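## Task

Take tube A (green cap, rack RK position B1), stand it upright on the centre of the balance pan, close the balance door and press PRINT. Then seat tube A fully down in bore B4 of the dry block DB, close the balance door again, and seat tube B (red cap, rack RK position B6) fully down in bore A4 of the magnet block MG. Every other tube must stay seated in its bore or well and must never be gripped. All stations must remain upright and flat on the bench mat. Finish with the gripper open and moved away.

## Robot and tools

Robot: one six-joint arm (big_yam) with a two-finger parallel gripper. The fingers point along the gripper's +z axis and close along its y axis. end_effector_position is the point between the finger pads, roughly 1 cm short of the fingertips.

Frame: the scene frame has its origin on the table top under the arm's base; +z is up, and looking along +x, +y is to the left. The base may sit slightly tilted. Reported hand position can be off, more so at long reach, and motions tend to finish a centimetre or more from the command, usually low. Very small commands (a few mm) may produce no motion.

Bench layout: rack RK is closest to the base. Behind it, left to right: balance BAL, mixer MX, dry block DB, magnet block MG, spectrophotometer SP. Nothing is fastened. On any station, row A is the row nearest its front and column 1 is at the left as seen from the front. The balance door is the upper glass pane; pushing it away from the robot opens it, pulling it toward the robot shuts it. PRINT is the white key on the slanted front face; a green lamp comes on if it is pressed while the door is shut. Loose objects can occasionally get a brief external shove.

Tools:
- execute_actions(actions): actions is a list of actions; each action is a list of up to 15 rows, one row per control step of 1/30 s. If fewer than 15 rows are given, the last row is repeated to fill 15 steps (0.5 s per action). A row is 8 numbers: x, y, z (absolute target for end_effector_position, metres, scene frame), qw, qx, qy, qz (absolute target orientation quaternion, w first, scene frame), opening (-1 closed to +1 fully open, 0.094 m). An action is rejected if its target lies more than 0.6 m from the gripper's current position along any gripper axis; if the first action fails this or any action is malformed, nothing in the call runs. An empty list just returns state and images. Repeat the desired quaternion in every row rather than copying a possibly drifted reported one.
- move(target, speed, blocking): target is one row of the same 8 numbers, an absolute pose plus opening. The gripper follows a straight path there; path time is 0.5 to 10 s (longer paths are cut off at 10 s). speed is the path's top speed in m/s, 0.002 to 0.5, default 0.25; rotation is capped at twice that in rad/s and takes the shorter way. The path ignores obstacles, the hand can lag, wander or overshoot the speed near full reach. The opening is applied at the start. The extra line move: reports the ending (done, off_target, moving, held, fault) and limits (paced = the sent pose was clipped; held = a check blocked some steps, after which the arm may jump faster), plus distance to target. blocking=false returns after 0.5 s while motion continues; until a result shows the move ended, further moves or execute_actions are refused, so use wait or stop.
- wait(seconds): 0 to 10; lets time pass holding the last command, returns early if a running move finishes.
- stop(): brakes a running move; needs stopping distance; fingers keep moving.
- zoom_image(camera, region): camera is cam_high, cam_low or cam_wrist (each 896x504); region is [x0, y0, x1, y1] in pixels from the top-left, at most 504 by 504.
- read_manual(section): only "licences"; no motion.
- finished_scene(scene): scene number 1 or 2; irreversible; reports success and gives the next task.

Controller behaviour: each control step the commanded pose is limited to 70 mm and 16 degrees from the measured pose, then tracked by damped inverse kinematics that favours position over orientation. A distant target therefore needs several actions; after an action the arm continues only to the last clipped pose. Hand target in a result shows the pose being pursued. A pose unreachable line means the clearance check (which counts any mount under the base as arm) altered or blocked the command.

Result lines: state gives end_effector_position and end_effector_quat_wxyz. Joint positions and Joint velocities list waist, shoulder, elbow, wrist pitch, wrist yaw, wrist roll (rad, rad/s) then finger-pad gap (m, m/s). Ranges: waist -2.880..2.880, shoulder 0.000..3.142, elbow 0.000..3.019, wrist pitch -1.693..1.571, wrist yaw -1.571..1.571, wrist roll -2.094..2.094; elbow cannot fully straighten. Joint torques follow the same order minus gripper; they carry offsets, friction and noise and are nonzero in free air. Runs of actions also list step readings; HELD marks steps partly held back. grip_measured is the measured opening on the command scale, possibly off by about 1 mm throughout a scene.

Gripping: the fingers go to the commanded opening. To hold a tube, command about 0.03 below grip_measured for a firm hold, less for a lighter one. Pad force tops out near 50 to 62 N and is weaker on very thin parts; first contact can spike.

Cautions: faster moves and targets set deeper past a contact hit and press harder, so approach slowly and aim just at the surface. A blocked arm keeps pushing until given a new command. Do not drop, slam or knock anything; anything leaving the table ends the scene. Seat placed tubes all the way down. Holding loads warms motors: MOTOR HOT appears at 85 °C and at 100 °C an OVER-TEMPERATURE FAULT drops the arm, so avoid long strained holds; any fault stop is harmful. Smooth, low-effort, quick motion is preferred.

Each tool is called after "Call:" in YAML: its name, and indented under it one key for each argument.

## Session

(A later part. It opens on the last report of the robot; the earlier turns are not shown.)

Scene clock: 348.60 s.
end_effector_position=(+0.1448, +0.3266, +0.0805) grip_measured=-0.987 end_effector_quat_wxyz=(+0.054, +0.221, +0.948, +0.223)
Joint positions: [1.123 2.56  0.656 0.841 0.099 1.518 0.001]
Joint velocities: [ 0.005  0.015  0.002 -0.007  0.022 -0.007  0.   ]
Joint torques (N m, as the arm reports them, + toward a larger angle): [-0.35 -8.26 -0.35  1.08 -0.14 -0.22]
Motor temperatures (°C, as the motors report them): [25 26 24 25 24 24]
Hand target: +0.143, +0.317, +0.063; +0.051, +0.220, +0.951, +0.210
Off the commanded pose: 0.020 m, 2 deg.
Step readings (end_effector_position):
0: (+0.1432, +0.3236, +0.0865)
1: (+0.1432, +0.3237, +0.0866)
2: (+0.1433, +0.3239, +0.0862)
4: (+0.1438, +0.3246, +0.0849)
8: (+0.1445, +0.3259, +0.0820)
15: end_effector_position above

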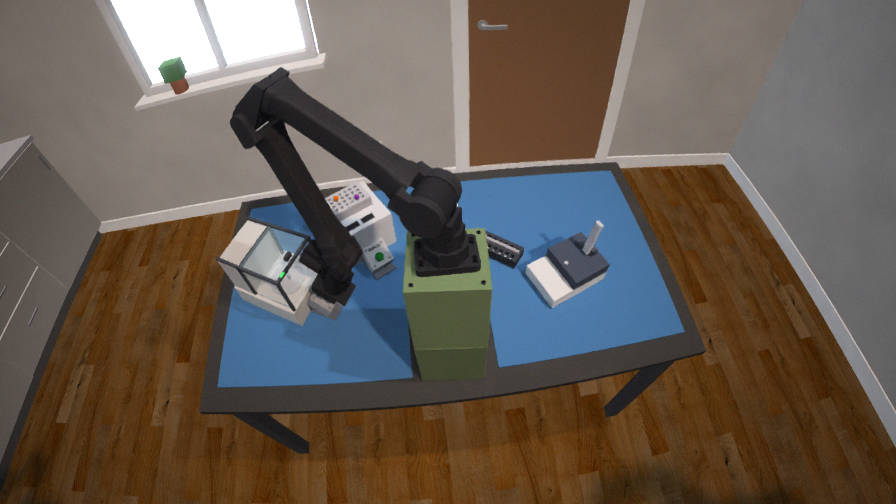

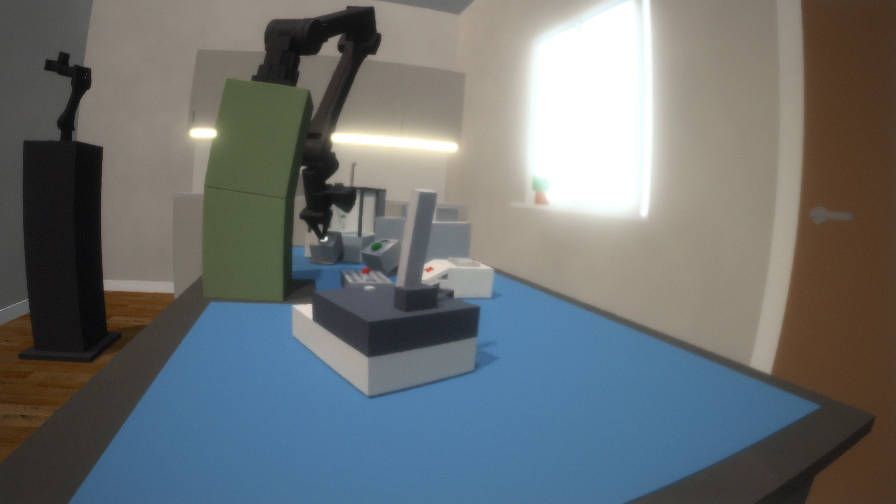

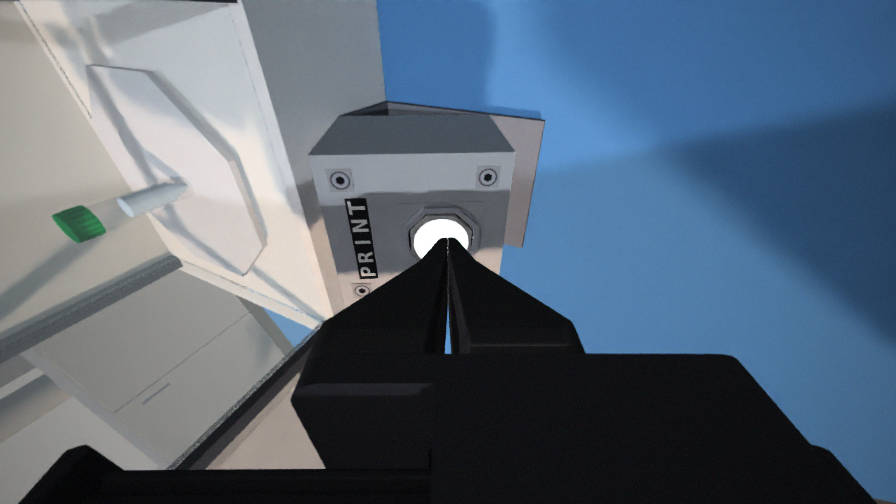

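Call:
move:
  target: [0.142,0.316,0.125,0.051,0.2196,0.9506,0.21,-1]
  speed: 0.1

Call:
move:
  target: [0.15,0.33,0.28,0,0.225,0.974,0,-0.3]
  speed: 0.2

Call:
move:
  target: [0.192,0.416,0.255,0,0.225,0.974,0,-0.3]
  speed: 0.1

Call:
move:
  target: [0.194,0.423,0.221,0,0.225,0.974,0,-0.3]
  speed: 0.04

Scene clock: 381.23 s.
end_effector_position=(+0.1472, +0.3207, +0.1230) grip_measured=-0.987 end_effector_quat_wxyz=(+0.053, +0.221, +0.949, +0.217)
Joint positions: [1.123 2.41  0.569 0.766 0.1   1.517 0.001]
Joint velocities: [ 0.015 -0.015 -0.012 -0.002 -0.022 -0.037  0.   ]
Joint torques (N m, as the arm reports them, + toward a larger angle): [  1.41 -11.97  -3.02   0.49   0.16  -0.01]
Motor temperatures (°C, as the motors report them): [25 26 24 25 24 24]
Hand target: +0.142, +0.316, +0.125; +0.051, +0.220, +0.951, +0.210
Off the commanded pose: 0.007 m, 1 deg.
move: done

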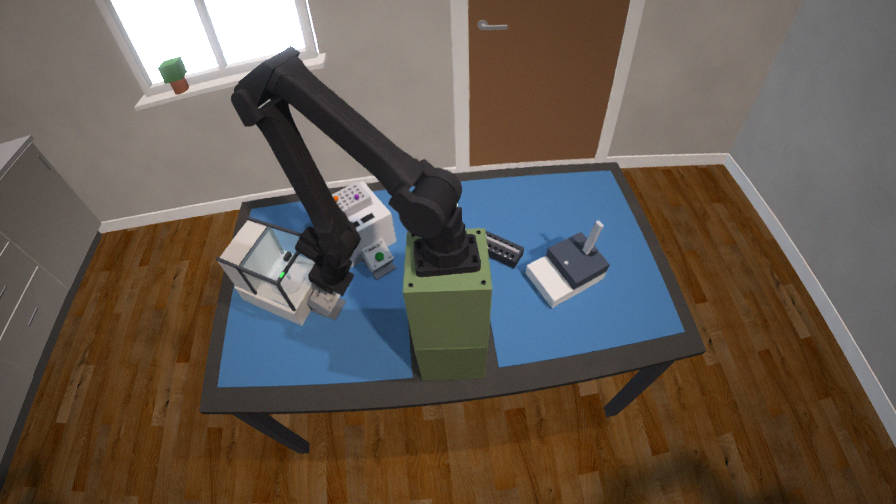

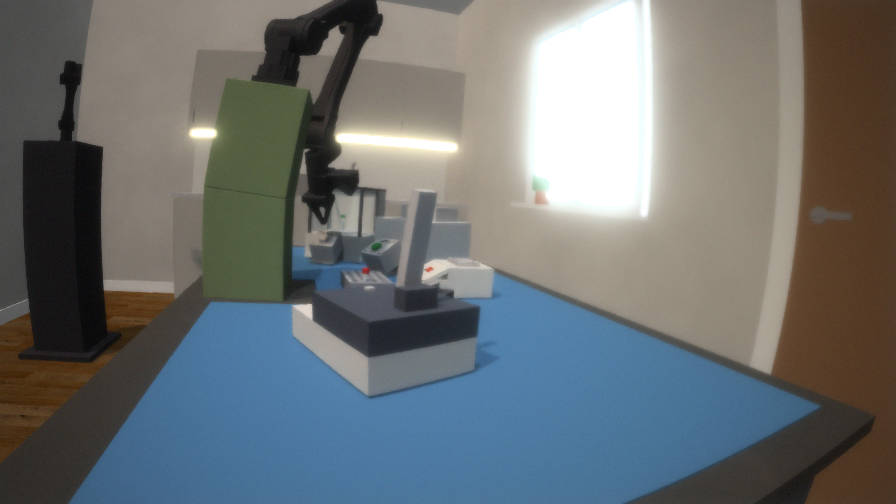

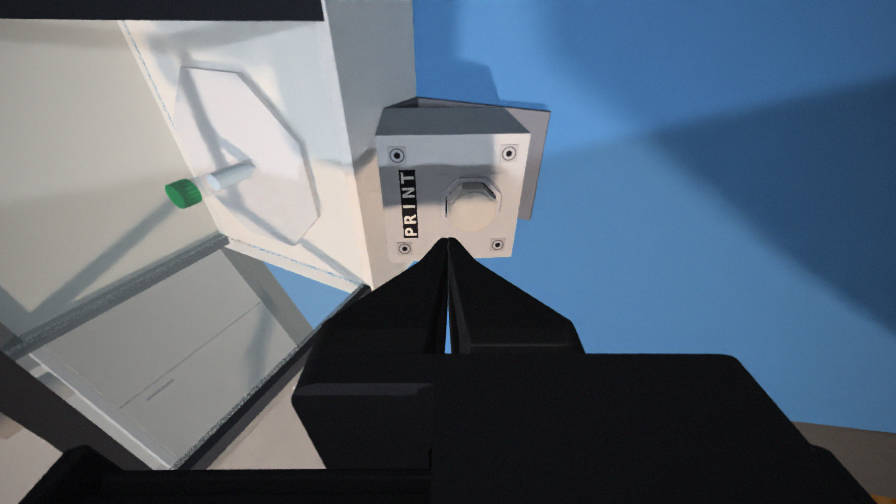

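Scene clock: 382.77 s.
end_effector_position=(+0.1485, +0.3192, +0.2752) grip_measured=-0.302 end_effector_quat_wxyz=(-0.002, +0.222, +0.975, -0.007)
Joint positions: [ 1.169  1.8    0.709 -0.458  0.11   1.603  0.033]
Joint velocities: [-0.005 -0.005 -0.007 -0.012 -0.022 -0.007 -0.001]
Joint torques (N m, as the arm reports them, + toward a larger angle): [  1.33 -11.63   6.04  -0.45  -0.04   0.09]
Motor temperatures (°C, as the motors report them): [25 26 24 25 24 24]
Hand target: +0.150, +0.329, +0.281; -0.002, +0.226, +0.974, +0.001
Off the commanded pose: 0.012 m, 1 deg.
move: off_target

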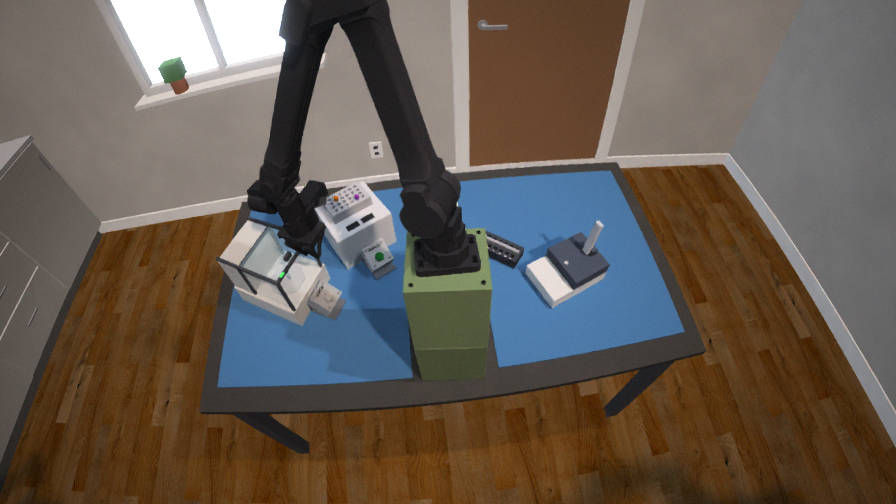

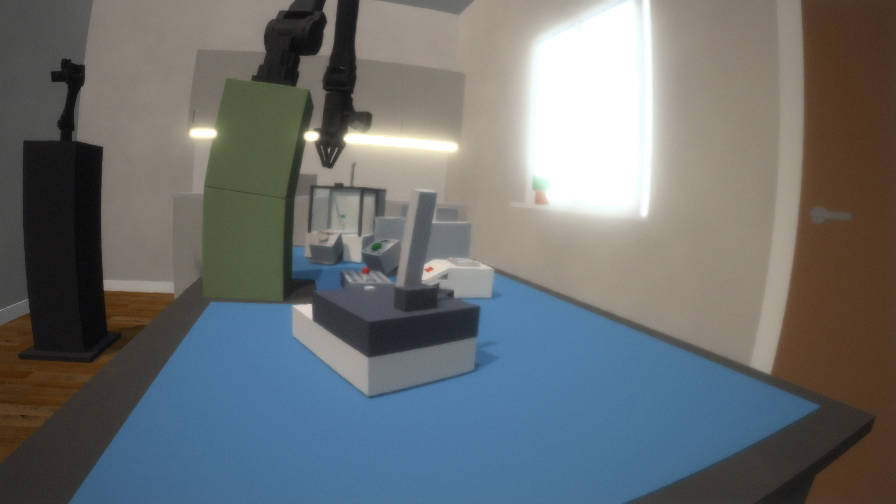

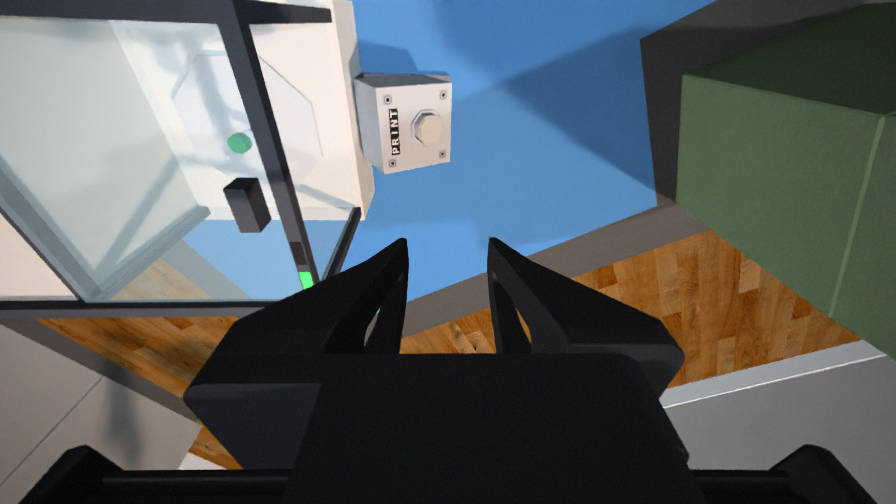

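Scene clock: 384.17 s.
end_effector_position=(+0.1889, +0.4136, +0.2651) grip_measured=-0.302 end_effector_quat_wxyz=(+0.002, +0.223, +0.975, +0.009)
Joint positions: [ 1.169  1.965  0.993 -0.542  0.11   1.603  0.033]
Joint velocities: [-0.005  0.005  0.002 -0.017 -0.051 -0.095 -0.001]
Joint torques (N m, as the arm reports them, + toward a larger angle): [  0.43 -11.79   7.7   -0.26   0.07  -0.06]
Motor temperatures (°C, as the motors report them): [25 26 24 25 24 24]
Hand target: +0.192, +0.415, +0.256; +0.000, +0.225, +0.974, +0.000
Off the commanded pose: 0.011 m, 1 deg.
move: off_target

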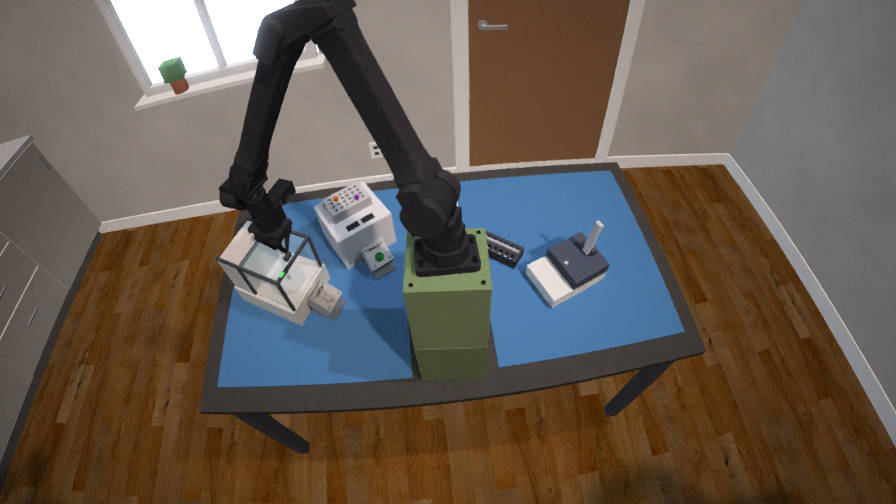

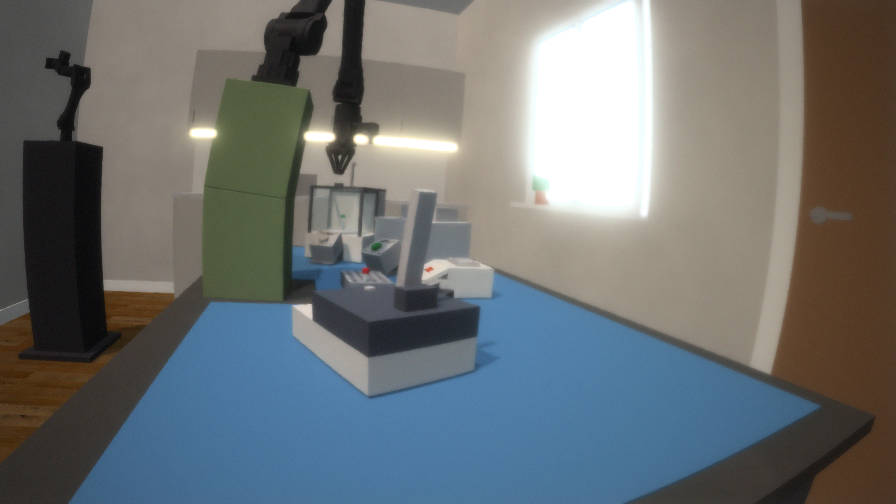

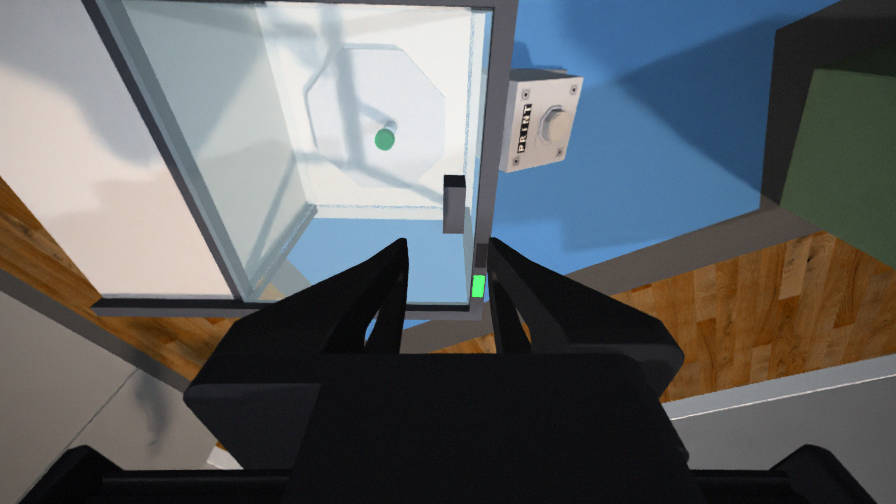

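Scene clock: 385.63 s.
end_effector_position=(+0.1866, +0.4168, +0.2311) grip_measured=-0.302 end_effector_quat_wxyz=(-0.001, +0.222, +0.975, -0.002)
Joint positions: [ 1.169  2.058  1.022 -0.501  0.11   1.603  0.033]
Joint velocities: [-0.024 -0.005 -0.002 -0.007 -0.022 -0.066 -0.001]
Joint torques (N m, as the arm reports them, + toward a larger angle): [  0.21 -12.5    7.43   0.55   0.07  -0.11]
Motor temperatures (°C, as the motors report them): [25 26 24 25 24 24]
Hand target: +0.194, +0.423, +0.221; +0.000, +0.225, +0.974, +0.000
Off the commanded pose: 0.014 m, 0 deg.
move: off_target

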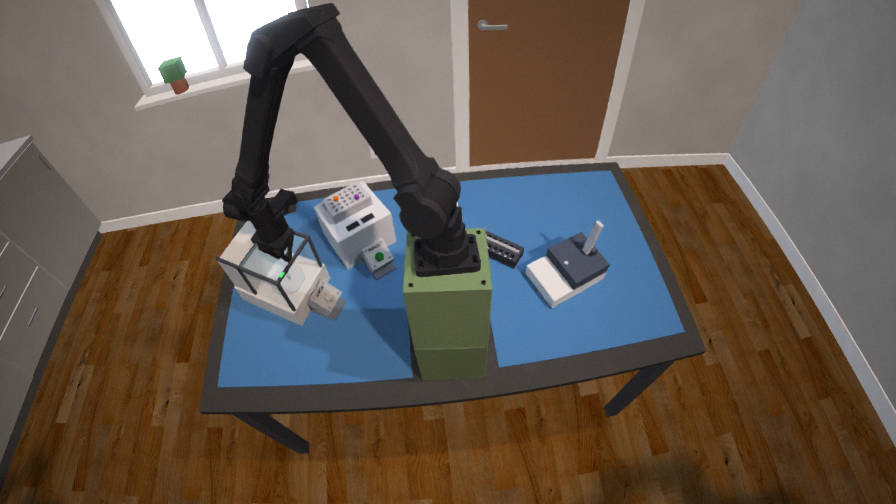

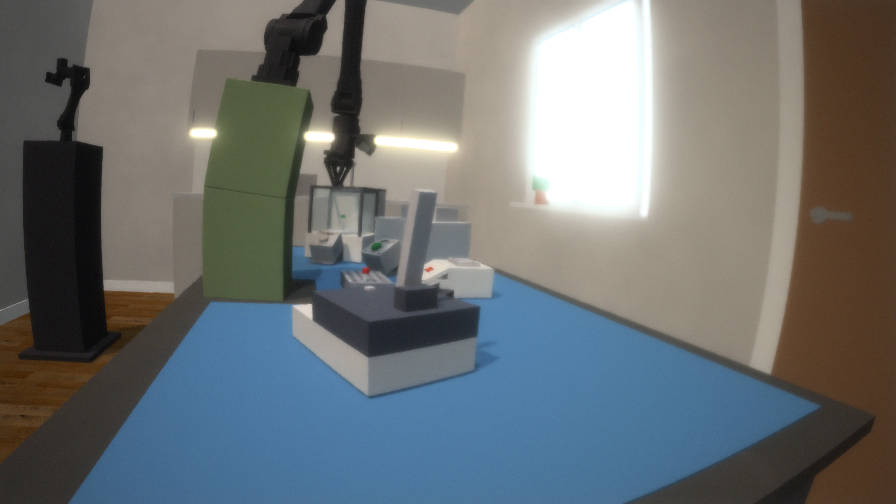

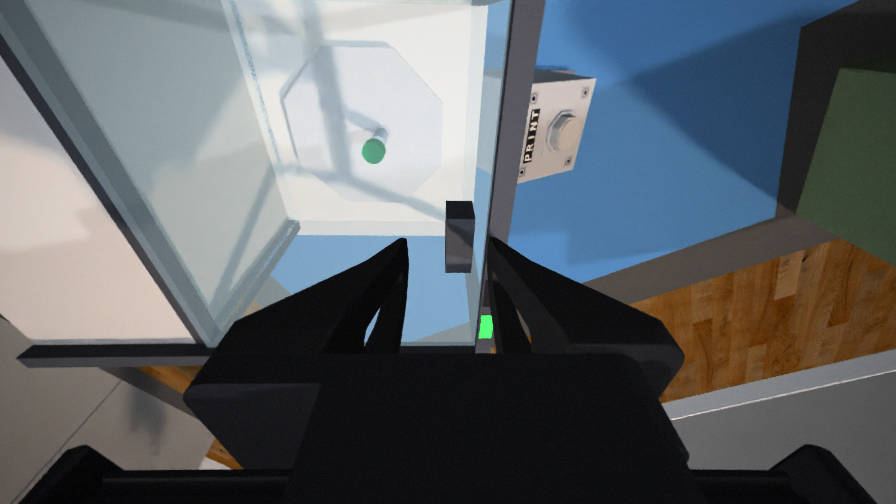

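Call:
execute_actions:
  actions:
    - [[0.1955,0.426,0.219,0,0.225,0.974,0,-0.3],[0.197,0.429,0.217,0,0.225,0.974,0,-0.3],[0.1985,0.432,0.217,0,0.225,0.974,0,-0.3],[0.2,0.435,0.217,0,0.225,0.974,0,-0.3],[0.2015,0.438,0.217,0,0.225,0.974,0,-0.3],[0.203,0.441,0.217,0,0.225,0.974,0,-0.3],[0.2045,0.444,0.217,0,0.225,0.974,0,-0.3],[0.206,0.447,0.217,0,0.225,0.974,0,-0.3],[0.2075,0.45,0.217,0,0.225,0.974,0,-0.3],[0.209,0.453,0.217,0,0.225,0.974,0,-0.3],[0.2105,0.456,0.217,0,0.225,0.974,0,-0.3],[0.212,0.459,0.217,0,0.225,0.974,0,-0.3],[0.2135,0.462,0.217,0,0.225,0.974,0,-0.3],[0.215,0.465,0.217,0,0.225,0.974,0,-0.3],[0.2165,0.468,0.217,0,0.225,0.974,0,-0.3]]
    - [[0.218,0.471,0.217,0,0.225,0.974,0,-0.3],[0.2195,0.474,0.217,0,0.225,0.974,0,-0.3],[0.221,0.477,0.217,0,0.225,0.974,0,-0.3],[0.2225,0.48,0.217,0,0.225,0.974,0,-0.3],[0.224,0.483,0.217,0,0.225,0.974,0,-0.3],[0.2255,0.486,0.217,0,0.225,0.974,0,-0.3],[0.227,0.489,0.217,0,0.225,0.974,0,-0.3],[0.2285,0.492,0.217,0,0.225,0.974,0,-0.3],[0.23,0.495,0.217,0,0.225,0.974,0,-0.3],[0.2315,0.498,0.217,0,0.225,0.974,0,-0.3],[0.233,0.501,0.217,0,0.225,0.974,0,-0.3],[0.2345,0.504,0.217,0,0.225,0.974,0,-0.3],[0.236,0.507,0.217,0,0.225,0.974,0,-0.3],[0.2375,0.51,0.217,0,0.225,0.974,0,-0.3],[0.239,0.513,0.217,0,0.225,0.974,0,-0.3]]
    - [[0.2405,0.516,0.217,0,0.225,0.974,0,-0.3],[0.242,0.519,0.217,0,0.225,0.974,0,-0.3],[0.243,0.521,0.217,0,0.225,0.974,0,-0.3],[0.244,0.523,0.217,0,0.225,0.974,0,-0.3],[0.245,0.525,0.217,0,0.225,0.974,0,-0.3],[0.246,0.527,0.217,0,0.225,0.974,0,-0.3],[0.247,0.529,0.217,0,0.225,0.974,0,-0.3],[0.248,0.531,0.217,0,0.225,0.974,0,-0.3],[0.249,0.533,0.217,0,0.225,0.974,0,-0.3],[0.25,0.535,0.217,0,0.225,0.974,0,-0.3],[0.2505,0.536,0.217,0,0.225,0.974,0,-0.3],[0.251,0.537,0.217,0,0.225,0.974,0,-0.3],[0.2515,0.538,0.217,0,0.225,0.974,0,-0.3],[0.252,0.539,0.217,0,0.225,0.974,0,-0.3]]
    - [[0.252,0.539,0.217,0,0.225,0.974,0,-0.3]]

Scene clock: 408.87 s.
end_effector_position=(+0.2426, +0.5257, +0.2301) grip_measured=-0.301 end_effector_quat_wxyz=(-0.001, +0.227, +0.974, -0.005)
Joint positions: [ 1.157  2.247  1.446 -0.742  0.11   1.6    0.033]
Joint velocities: [-0.005 -0.005 -0.002  0.017  0.066 -0.022  0.   ]
Joint torques (N m, as the arm reports them, + toward a larger angle): [  0.85 -15.57  11.31   0.25   0.06  -0.16]
Motor temperatures (°C, as the motors report them): [25 27 25 25 24 24]
Hand target: +0.252, +0.538, +0.218; +0.000, +0.225, +0.974, +0.000
Off the commanded pose: 0.021 m, 1 deg.
Step readings (end_effector_position; steps 1 to 15: 1st action; 16 to 30: 2nd action; 31 to 45: 3rd action; 46 to 60: 4th action):
0: (+0.1866, +0.4168, +0.2311)
1: (+0.1866, +0.4168, +0.2309)
2: (+0.1870, +0.4178, +0.2307)
4: (+0.1890, +0.4221, +0.2301)
8: (+0.1923, +0.4289, +0.2277)
15: (+0.2016, +0.4469, +0.2277)
16: (+0.2033, +0.4503, +0.2278)
17: (+0.2050, +0.4534, +0.2279)
19: (+0.2082, +0.4597, +0.2281)
23: (+0.2144, +0.4715, +0.2284)
30: (+0.2251, +0.4924, +0.2289)
31: (+0.2268, +0.4955, +0.2292)
32: (+0.2284, +0.4986, +0.2293)
34: (+0.2315, +0.5044, +0.2293)
38: (+0.2361, +0.5133, +0.2295)
45: (+0.2418, +0.5245, +0.2301)
46: (+0.2420, +0.5251, +0.2299)
47: (+0.2425, +0.5255, +0.2300)
49: (+0.2426, +0.5257, +0.2301)
53: (+0.2426, +0.5257, +0.2301)
60: end_effector_position above

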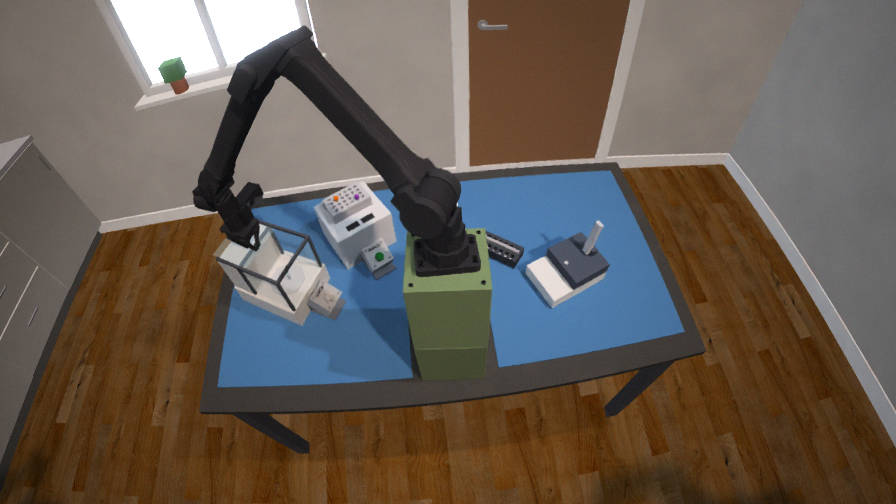

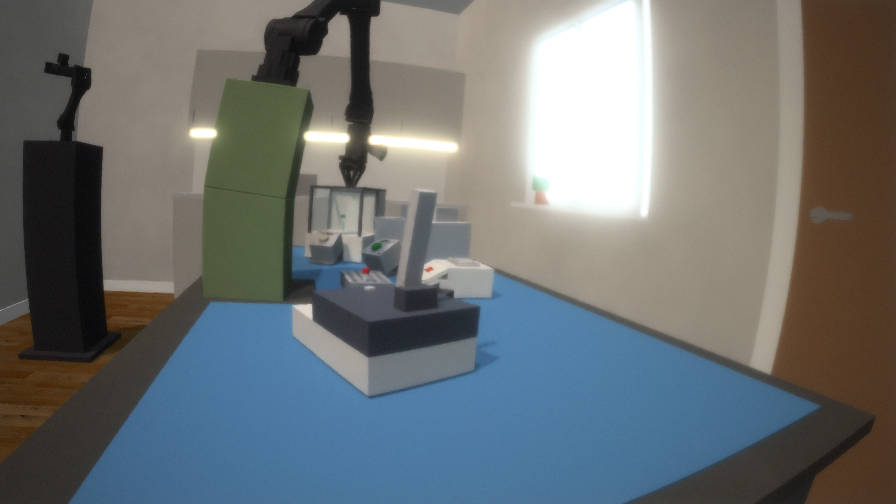

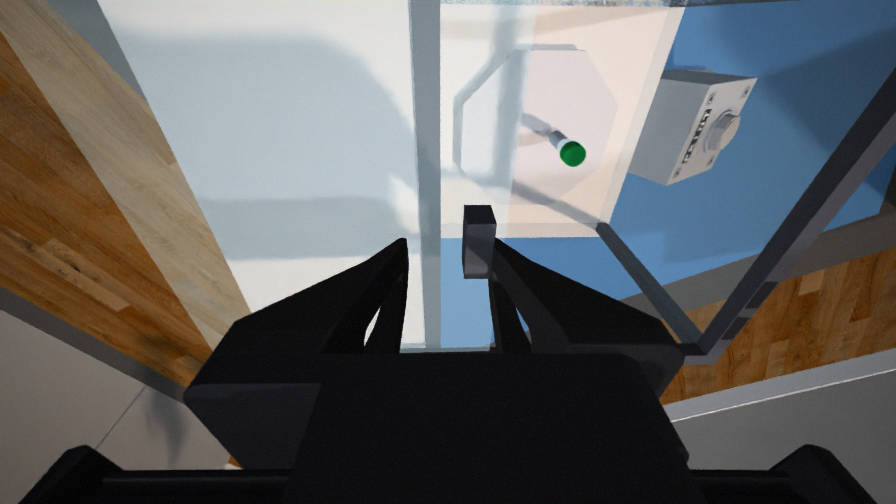

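Call:
execute_actions:
  actions:
    - [[0.2525,0.540,0.217,0,0.225,0.974,0,-0.3],[0.253,0.541,0.217,0,0.225,0.974,0,-0.3],[0.2535,0.542,0.217,0,0.225,0.974,0,-0.3],[0.254,0.543,0.217,0,0.225,0.974,0,-0.3],[0.2545,0.544,0.217,0,0.225,0.974,0,-0.3]]

Call:
move:
  target: [0.246,0.525,0.27,0,0.225,0.974,0,-0.2]
  speed: 0.06

Call:
move:
  target: [0.215,0.455,0.25,0.1271,0.223,0.9657,-0.0294,-0.4]
  speed: 0.1

Scene clock: 416.93 s.
end_effector_position=(+0.2451, +0.5307, +0.2302) grip_measured=-0.301 end_effector_quat_wxyz=(-0.001, +0.227, +0.974, -0.005)
Joint positions: [ 1.156  2.257  1.468 -0.753  0.11   1.6    0.033]
Joint velocities: [-0.005 -0.034  0.002  0.007 -0.007  0.037  0.   ]
Joint torques (N m, as the arm reports them, + toward a larger angle): [  1.01 -15.65  11.42   0.23   0.06  -0.16]
Motor temperatures (°C, as the motors report them): [25 27 26 25 24 24]
Hand target: +0.254, +0.543, +0.218; +0.000, +0.225, +0.974, +0.000
Off the commanded pose: 0.021 m, 1 deg.
Step readings (end_effector_position):
0: (+0.2426, +0.5257, +0.2301)
1: (+0.2425, +0.5257, +0.2300)
2: (+0.2426, +0.5258, +0.2300)
4: (+0.2430, +0.5267, +0.2300)
8: (+0.2448, +0.5301, +0.2300)
15: end_effector_position above

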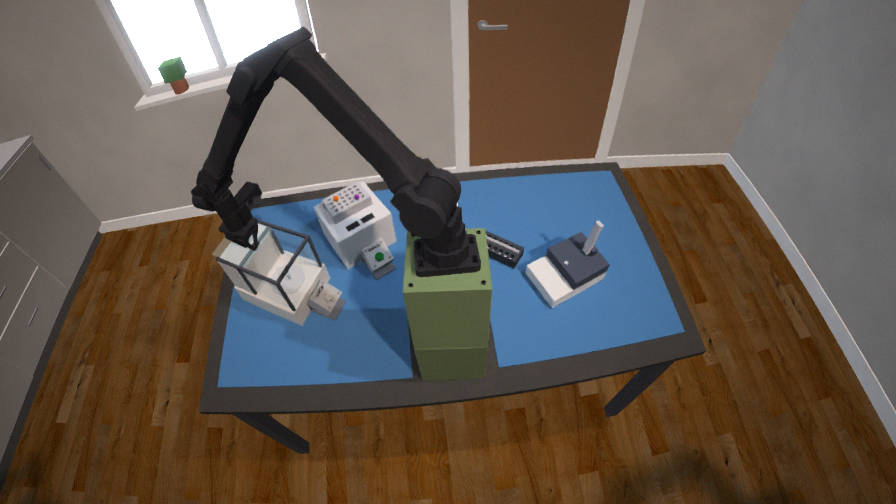

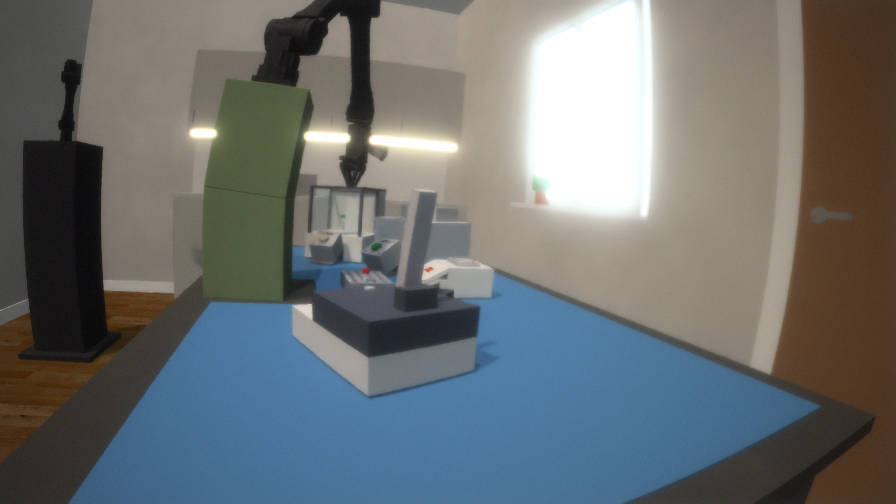

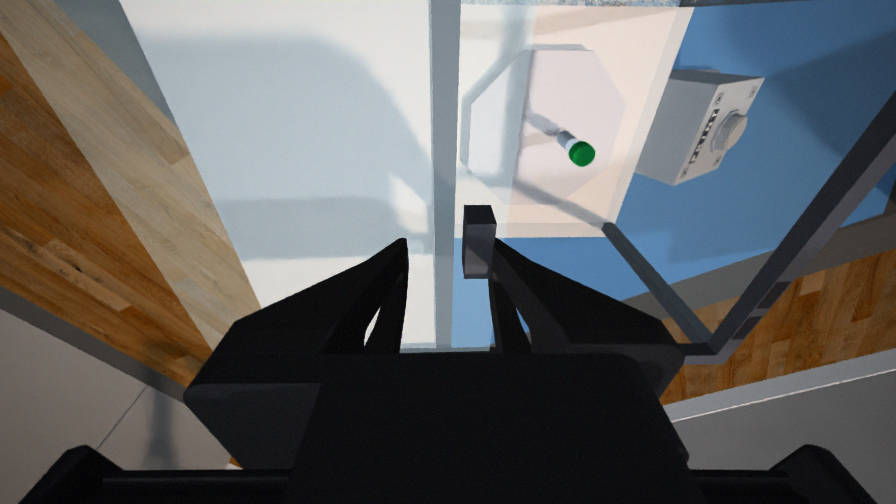

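Scene clock: 417.97 s.
end_effector_position=(+0.2484, +0.5284, +0.2654) grip_measured=-0.202 end_effector_quat_wxyz=(+0.001, +0.228, +0.974, +0.004)
Joint positions: [ 1.156  2.181  1.442 -0.786  0.11   1.6    0.038]
Joint velocities: [-0.015  0.005 -0.012  0.007 -0.11  -0.022  0.   ]
Joint torques (N m, as the arm reports them, + toward a larger angle): [  1.68 -19.32   6.41  -0.33   0.06  -0.07]
Motor temperatures (°C, as the motors report them): [25 27 26 25 24 24]
Hand target: +0.246, +0.525, +0.270; +0.000, +0.225, +0.974, -0.000
Off the commanded pose: 0.006 m, 1 deg.
move: done

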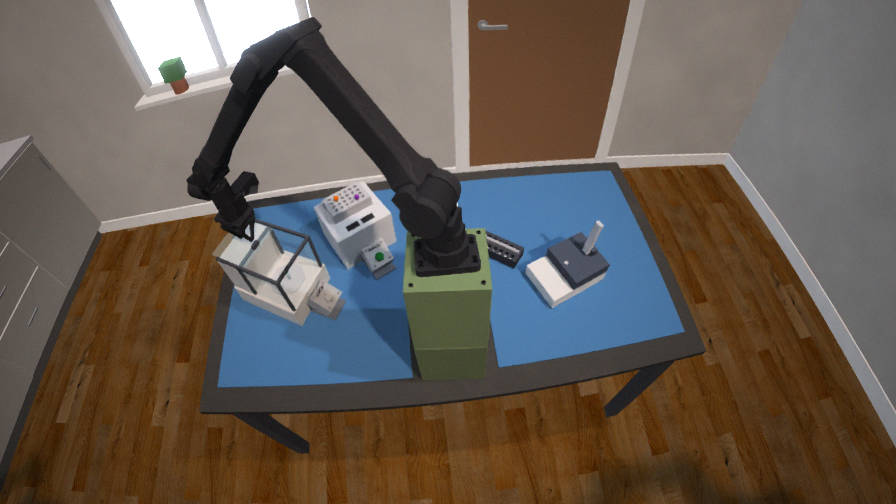

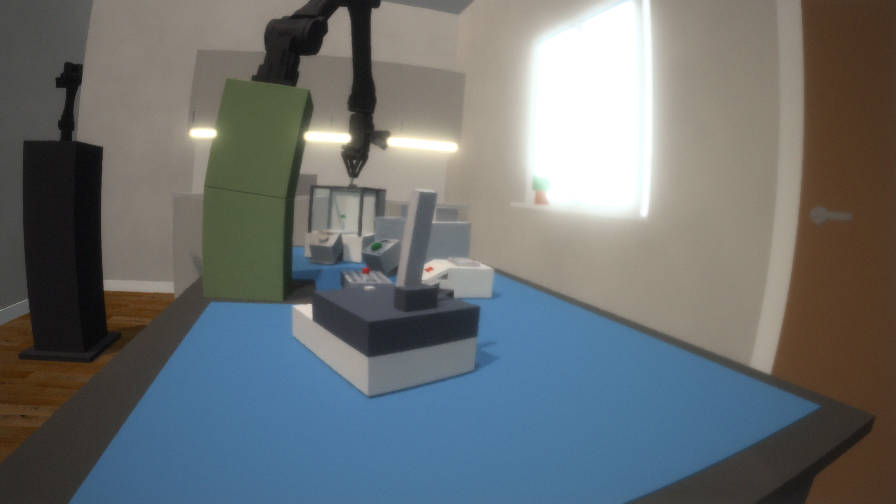

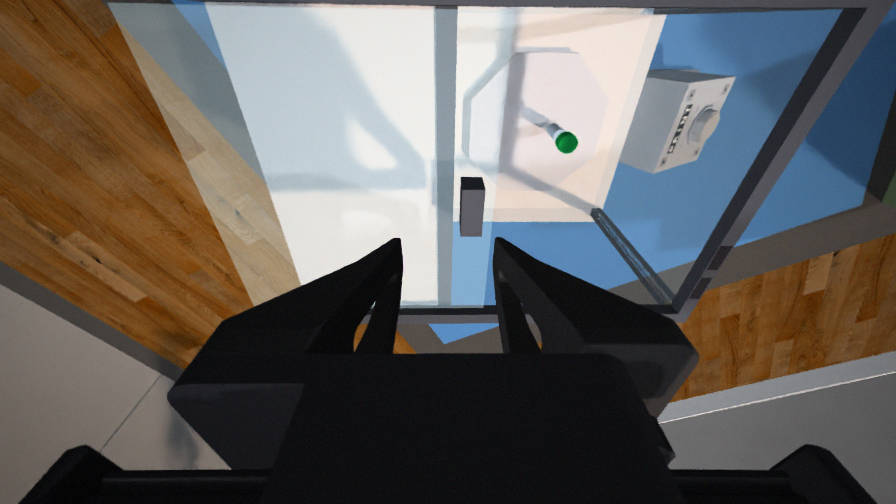

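Scene clock: 419.60 s.
end_effector_position=(+0.2138, +0.4497, +0.2394) grip_measured=-0.398 end_effector_quat_wxyz=(+0.122, +0.215, +0.968, -0.045)
Joint positions: [ 1.233  2.136  1.195 -0.66   0.368  1.671  0.028]
Joint velocities: [ 0.015 -0.024  0.007  0.007 -0.007  0.051  0.   ]
Joint torques (N m, as the arm reports them, + toward a larger angle): [  1.44 -18.25   5.11   0.42   0.35   0.07]
Motor temperatures (°C, as the motors report them): [25 27 26 25 24 24]
Hand target: +0.214, +0.455, +0.249; +0.126, +0.223, +0.966, -0.030
Off the commanded pose: 0.012 m, 2 deg.
move: off_target

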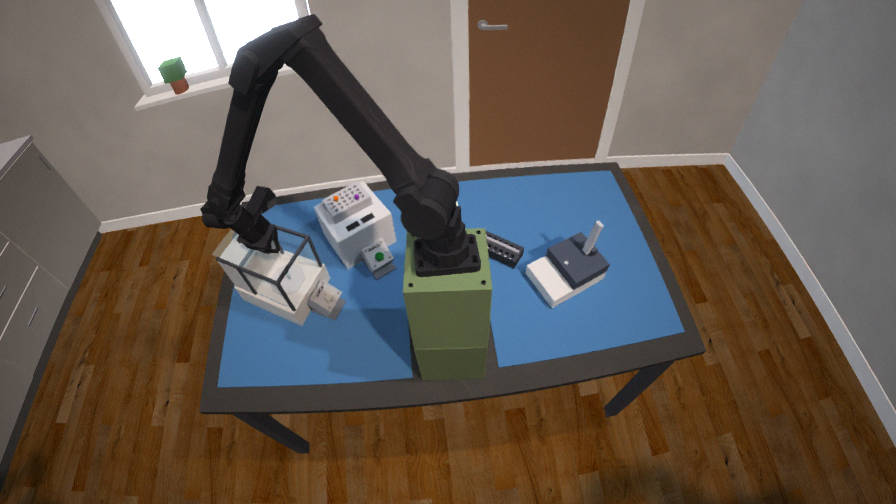

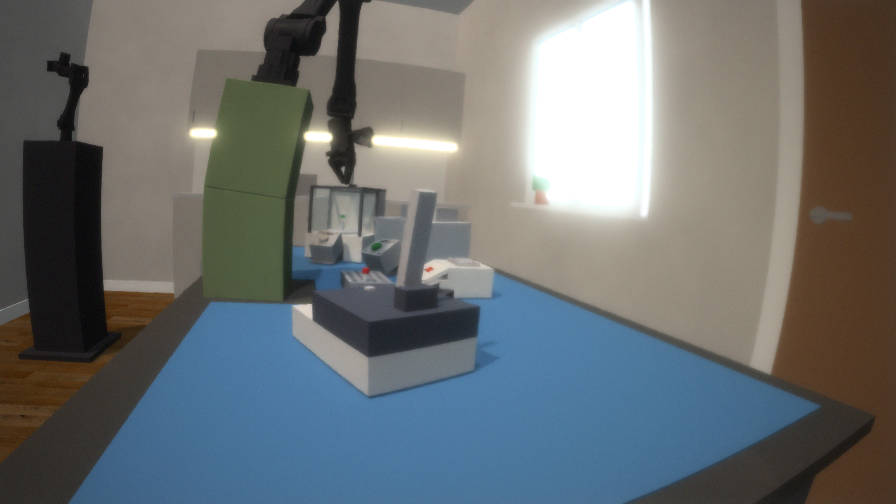

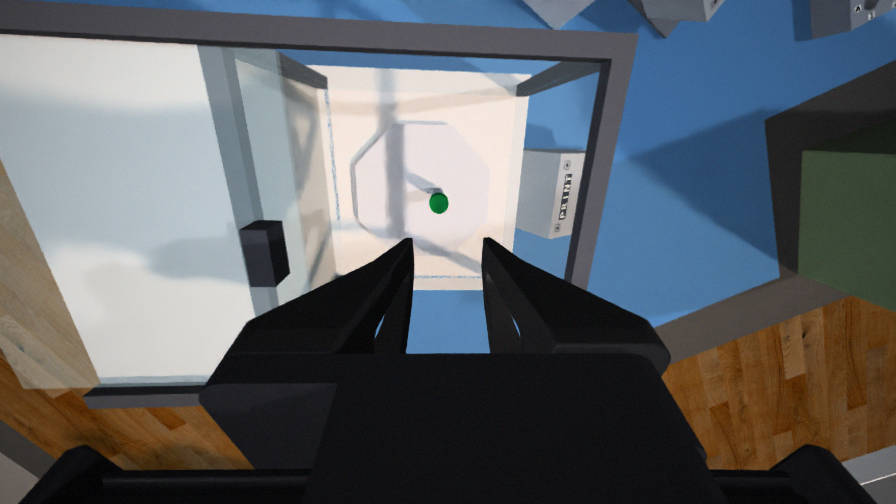

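Call:
move:
  target: [0.219,0.46,0.16,0.1271,0.223,0.9657,-0.0294,-0.4]
  speed: 0.06

Scene clock: 424.40 s.
end_effector_position=(+0.2125, +0.4566, +0.1726) grip_measured=-0.398 end_effector_quat_wxyz=(+0.125, +0.224, +0.966, -0.029)
Joint positions: [ 1.226  2.284  1.223 -0.504  0.37   1.673  0.028]
Joint velocities: [-0.005 -0.005 -0.012 -0.002  0.037 -0.037  0.   ]
Joint torques (N m, as the arm reports them, + toward a larger angle): [  0.5  -14.61   7.19   0.44   0.35  -0.16]
Motor temperatures (°C, as the motors report them): [25 27 25 25 24 24]
Hand target: +0.219, +0.460, +0.160; +0.127, +0.223, +0.966, -0.029
Off the commanded pose: 0.015 m, 0 deg.
move: off_target

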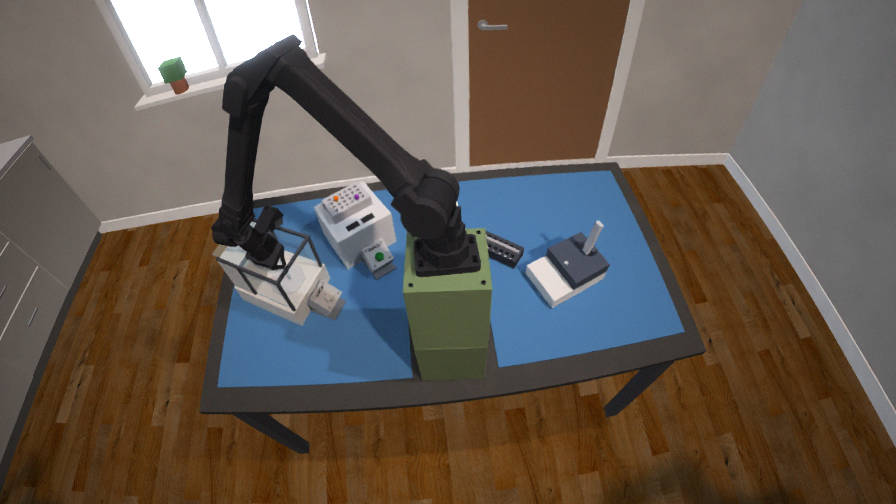

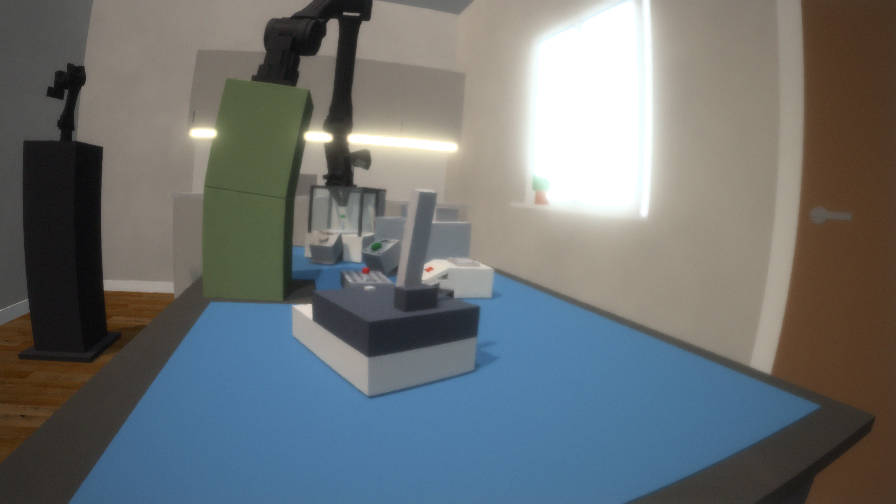

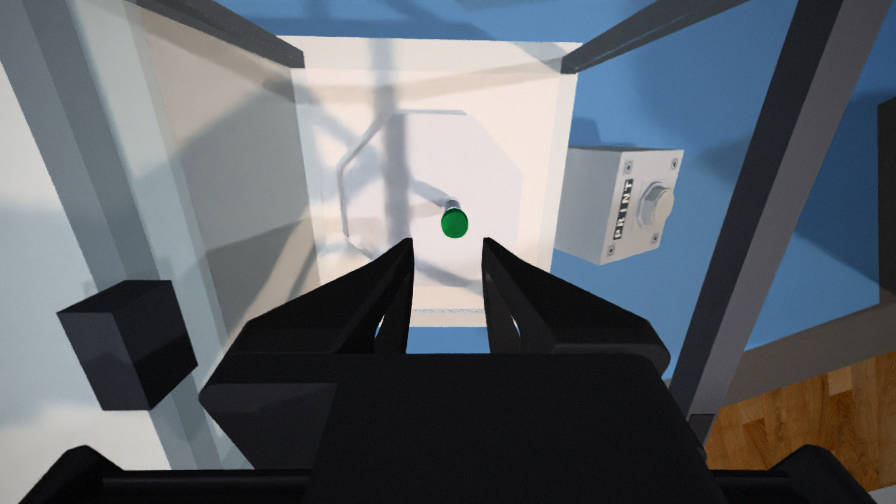

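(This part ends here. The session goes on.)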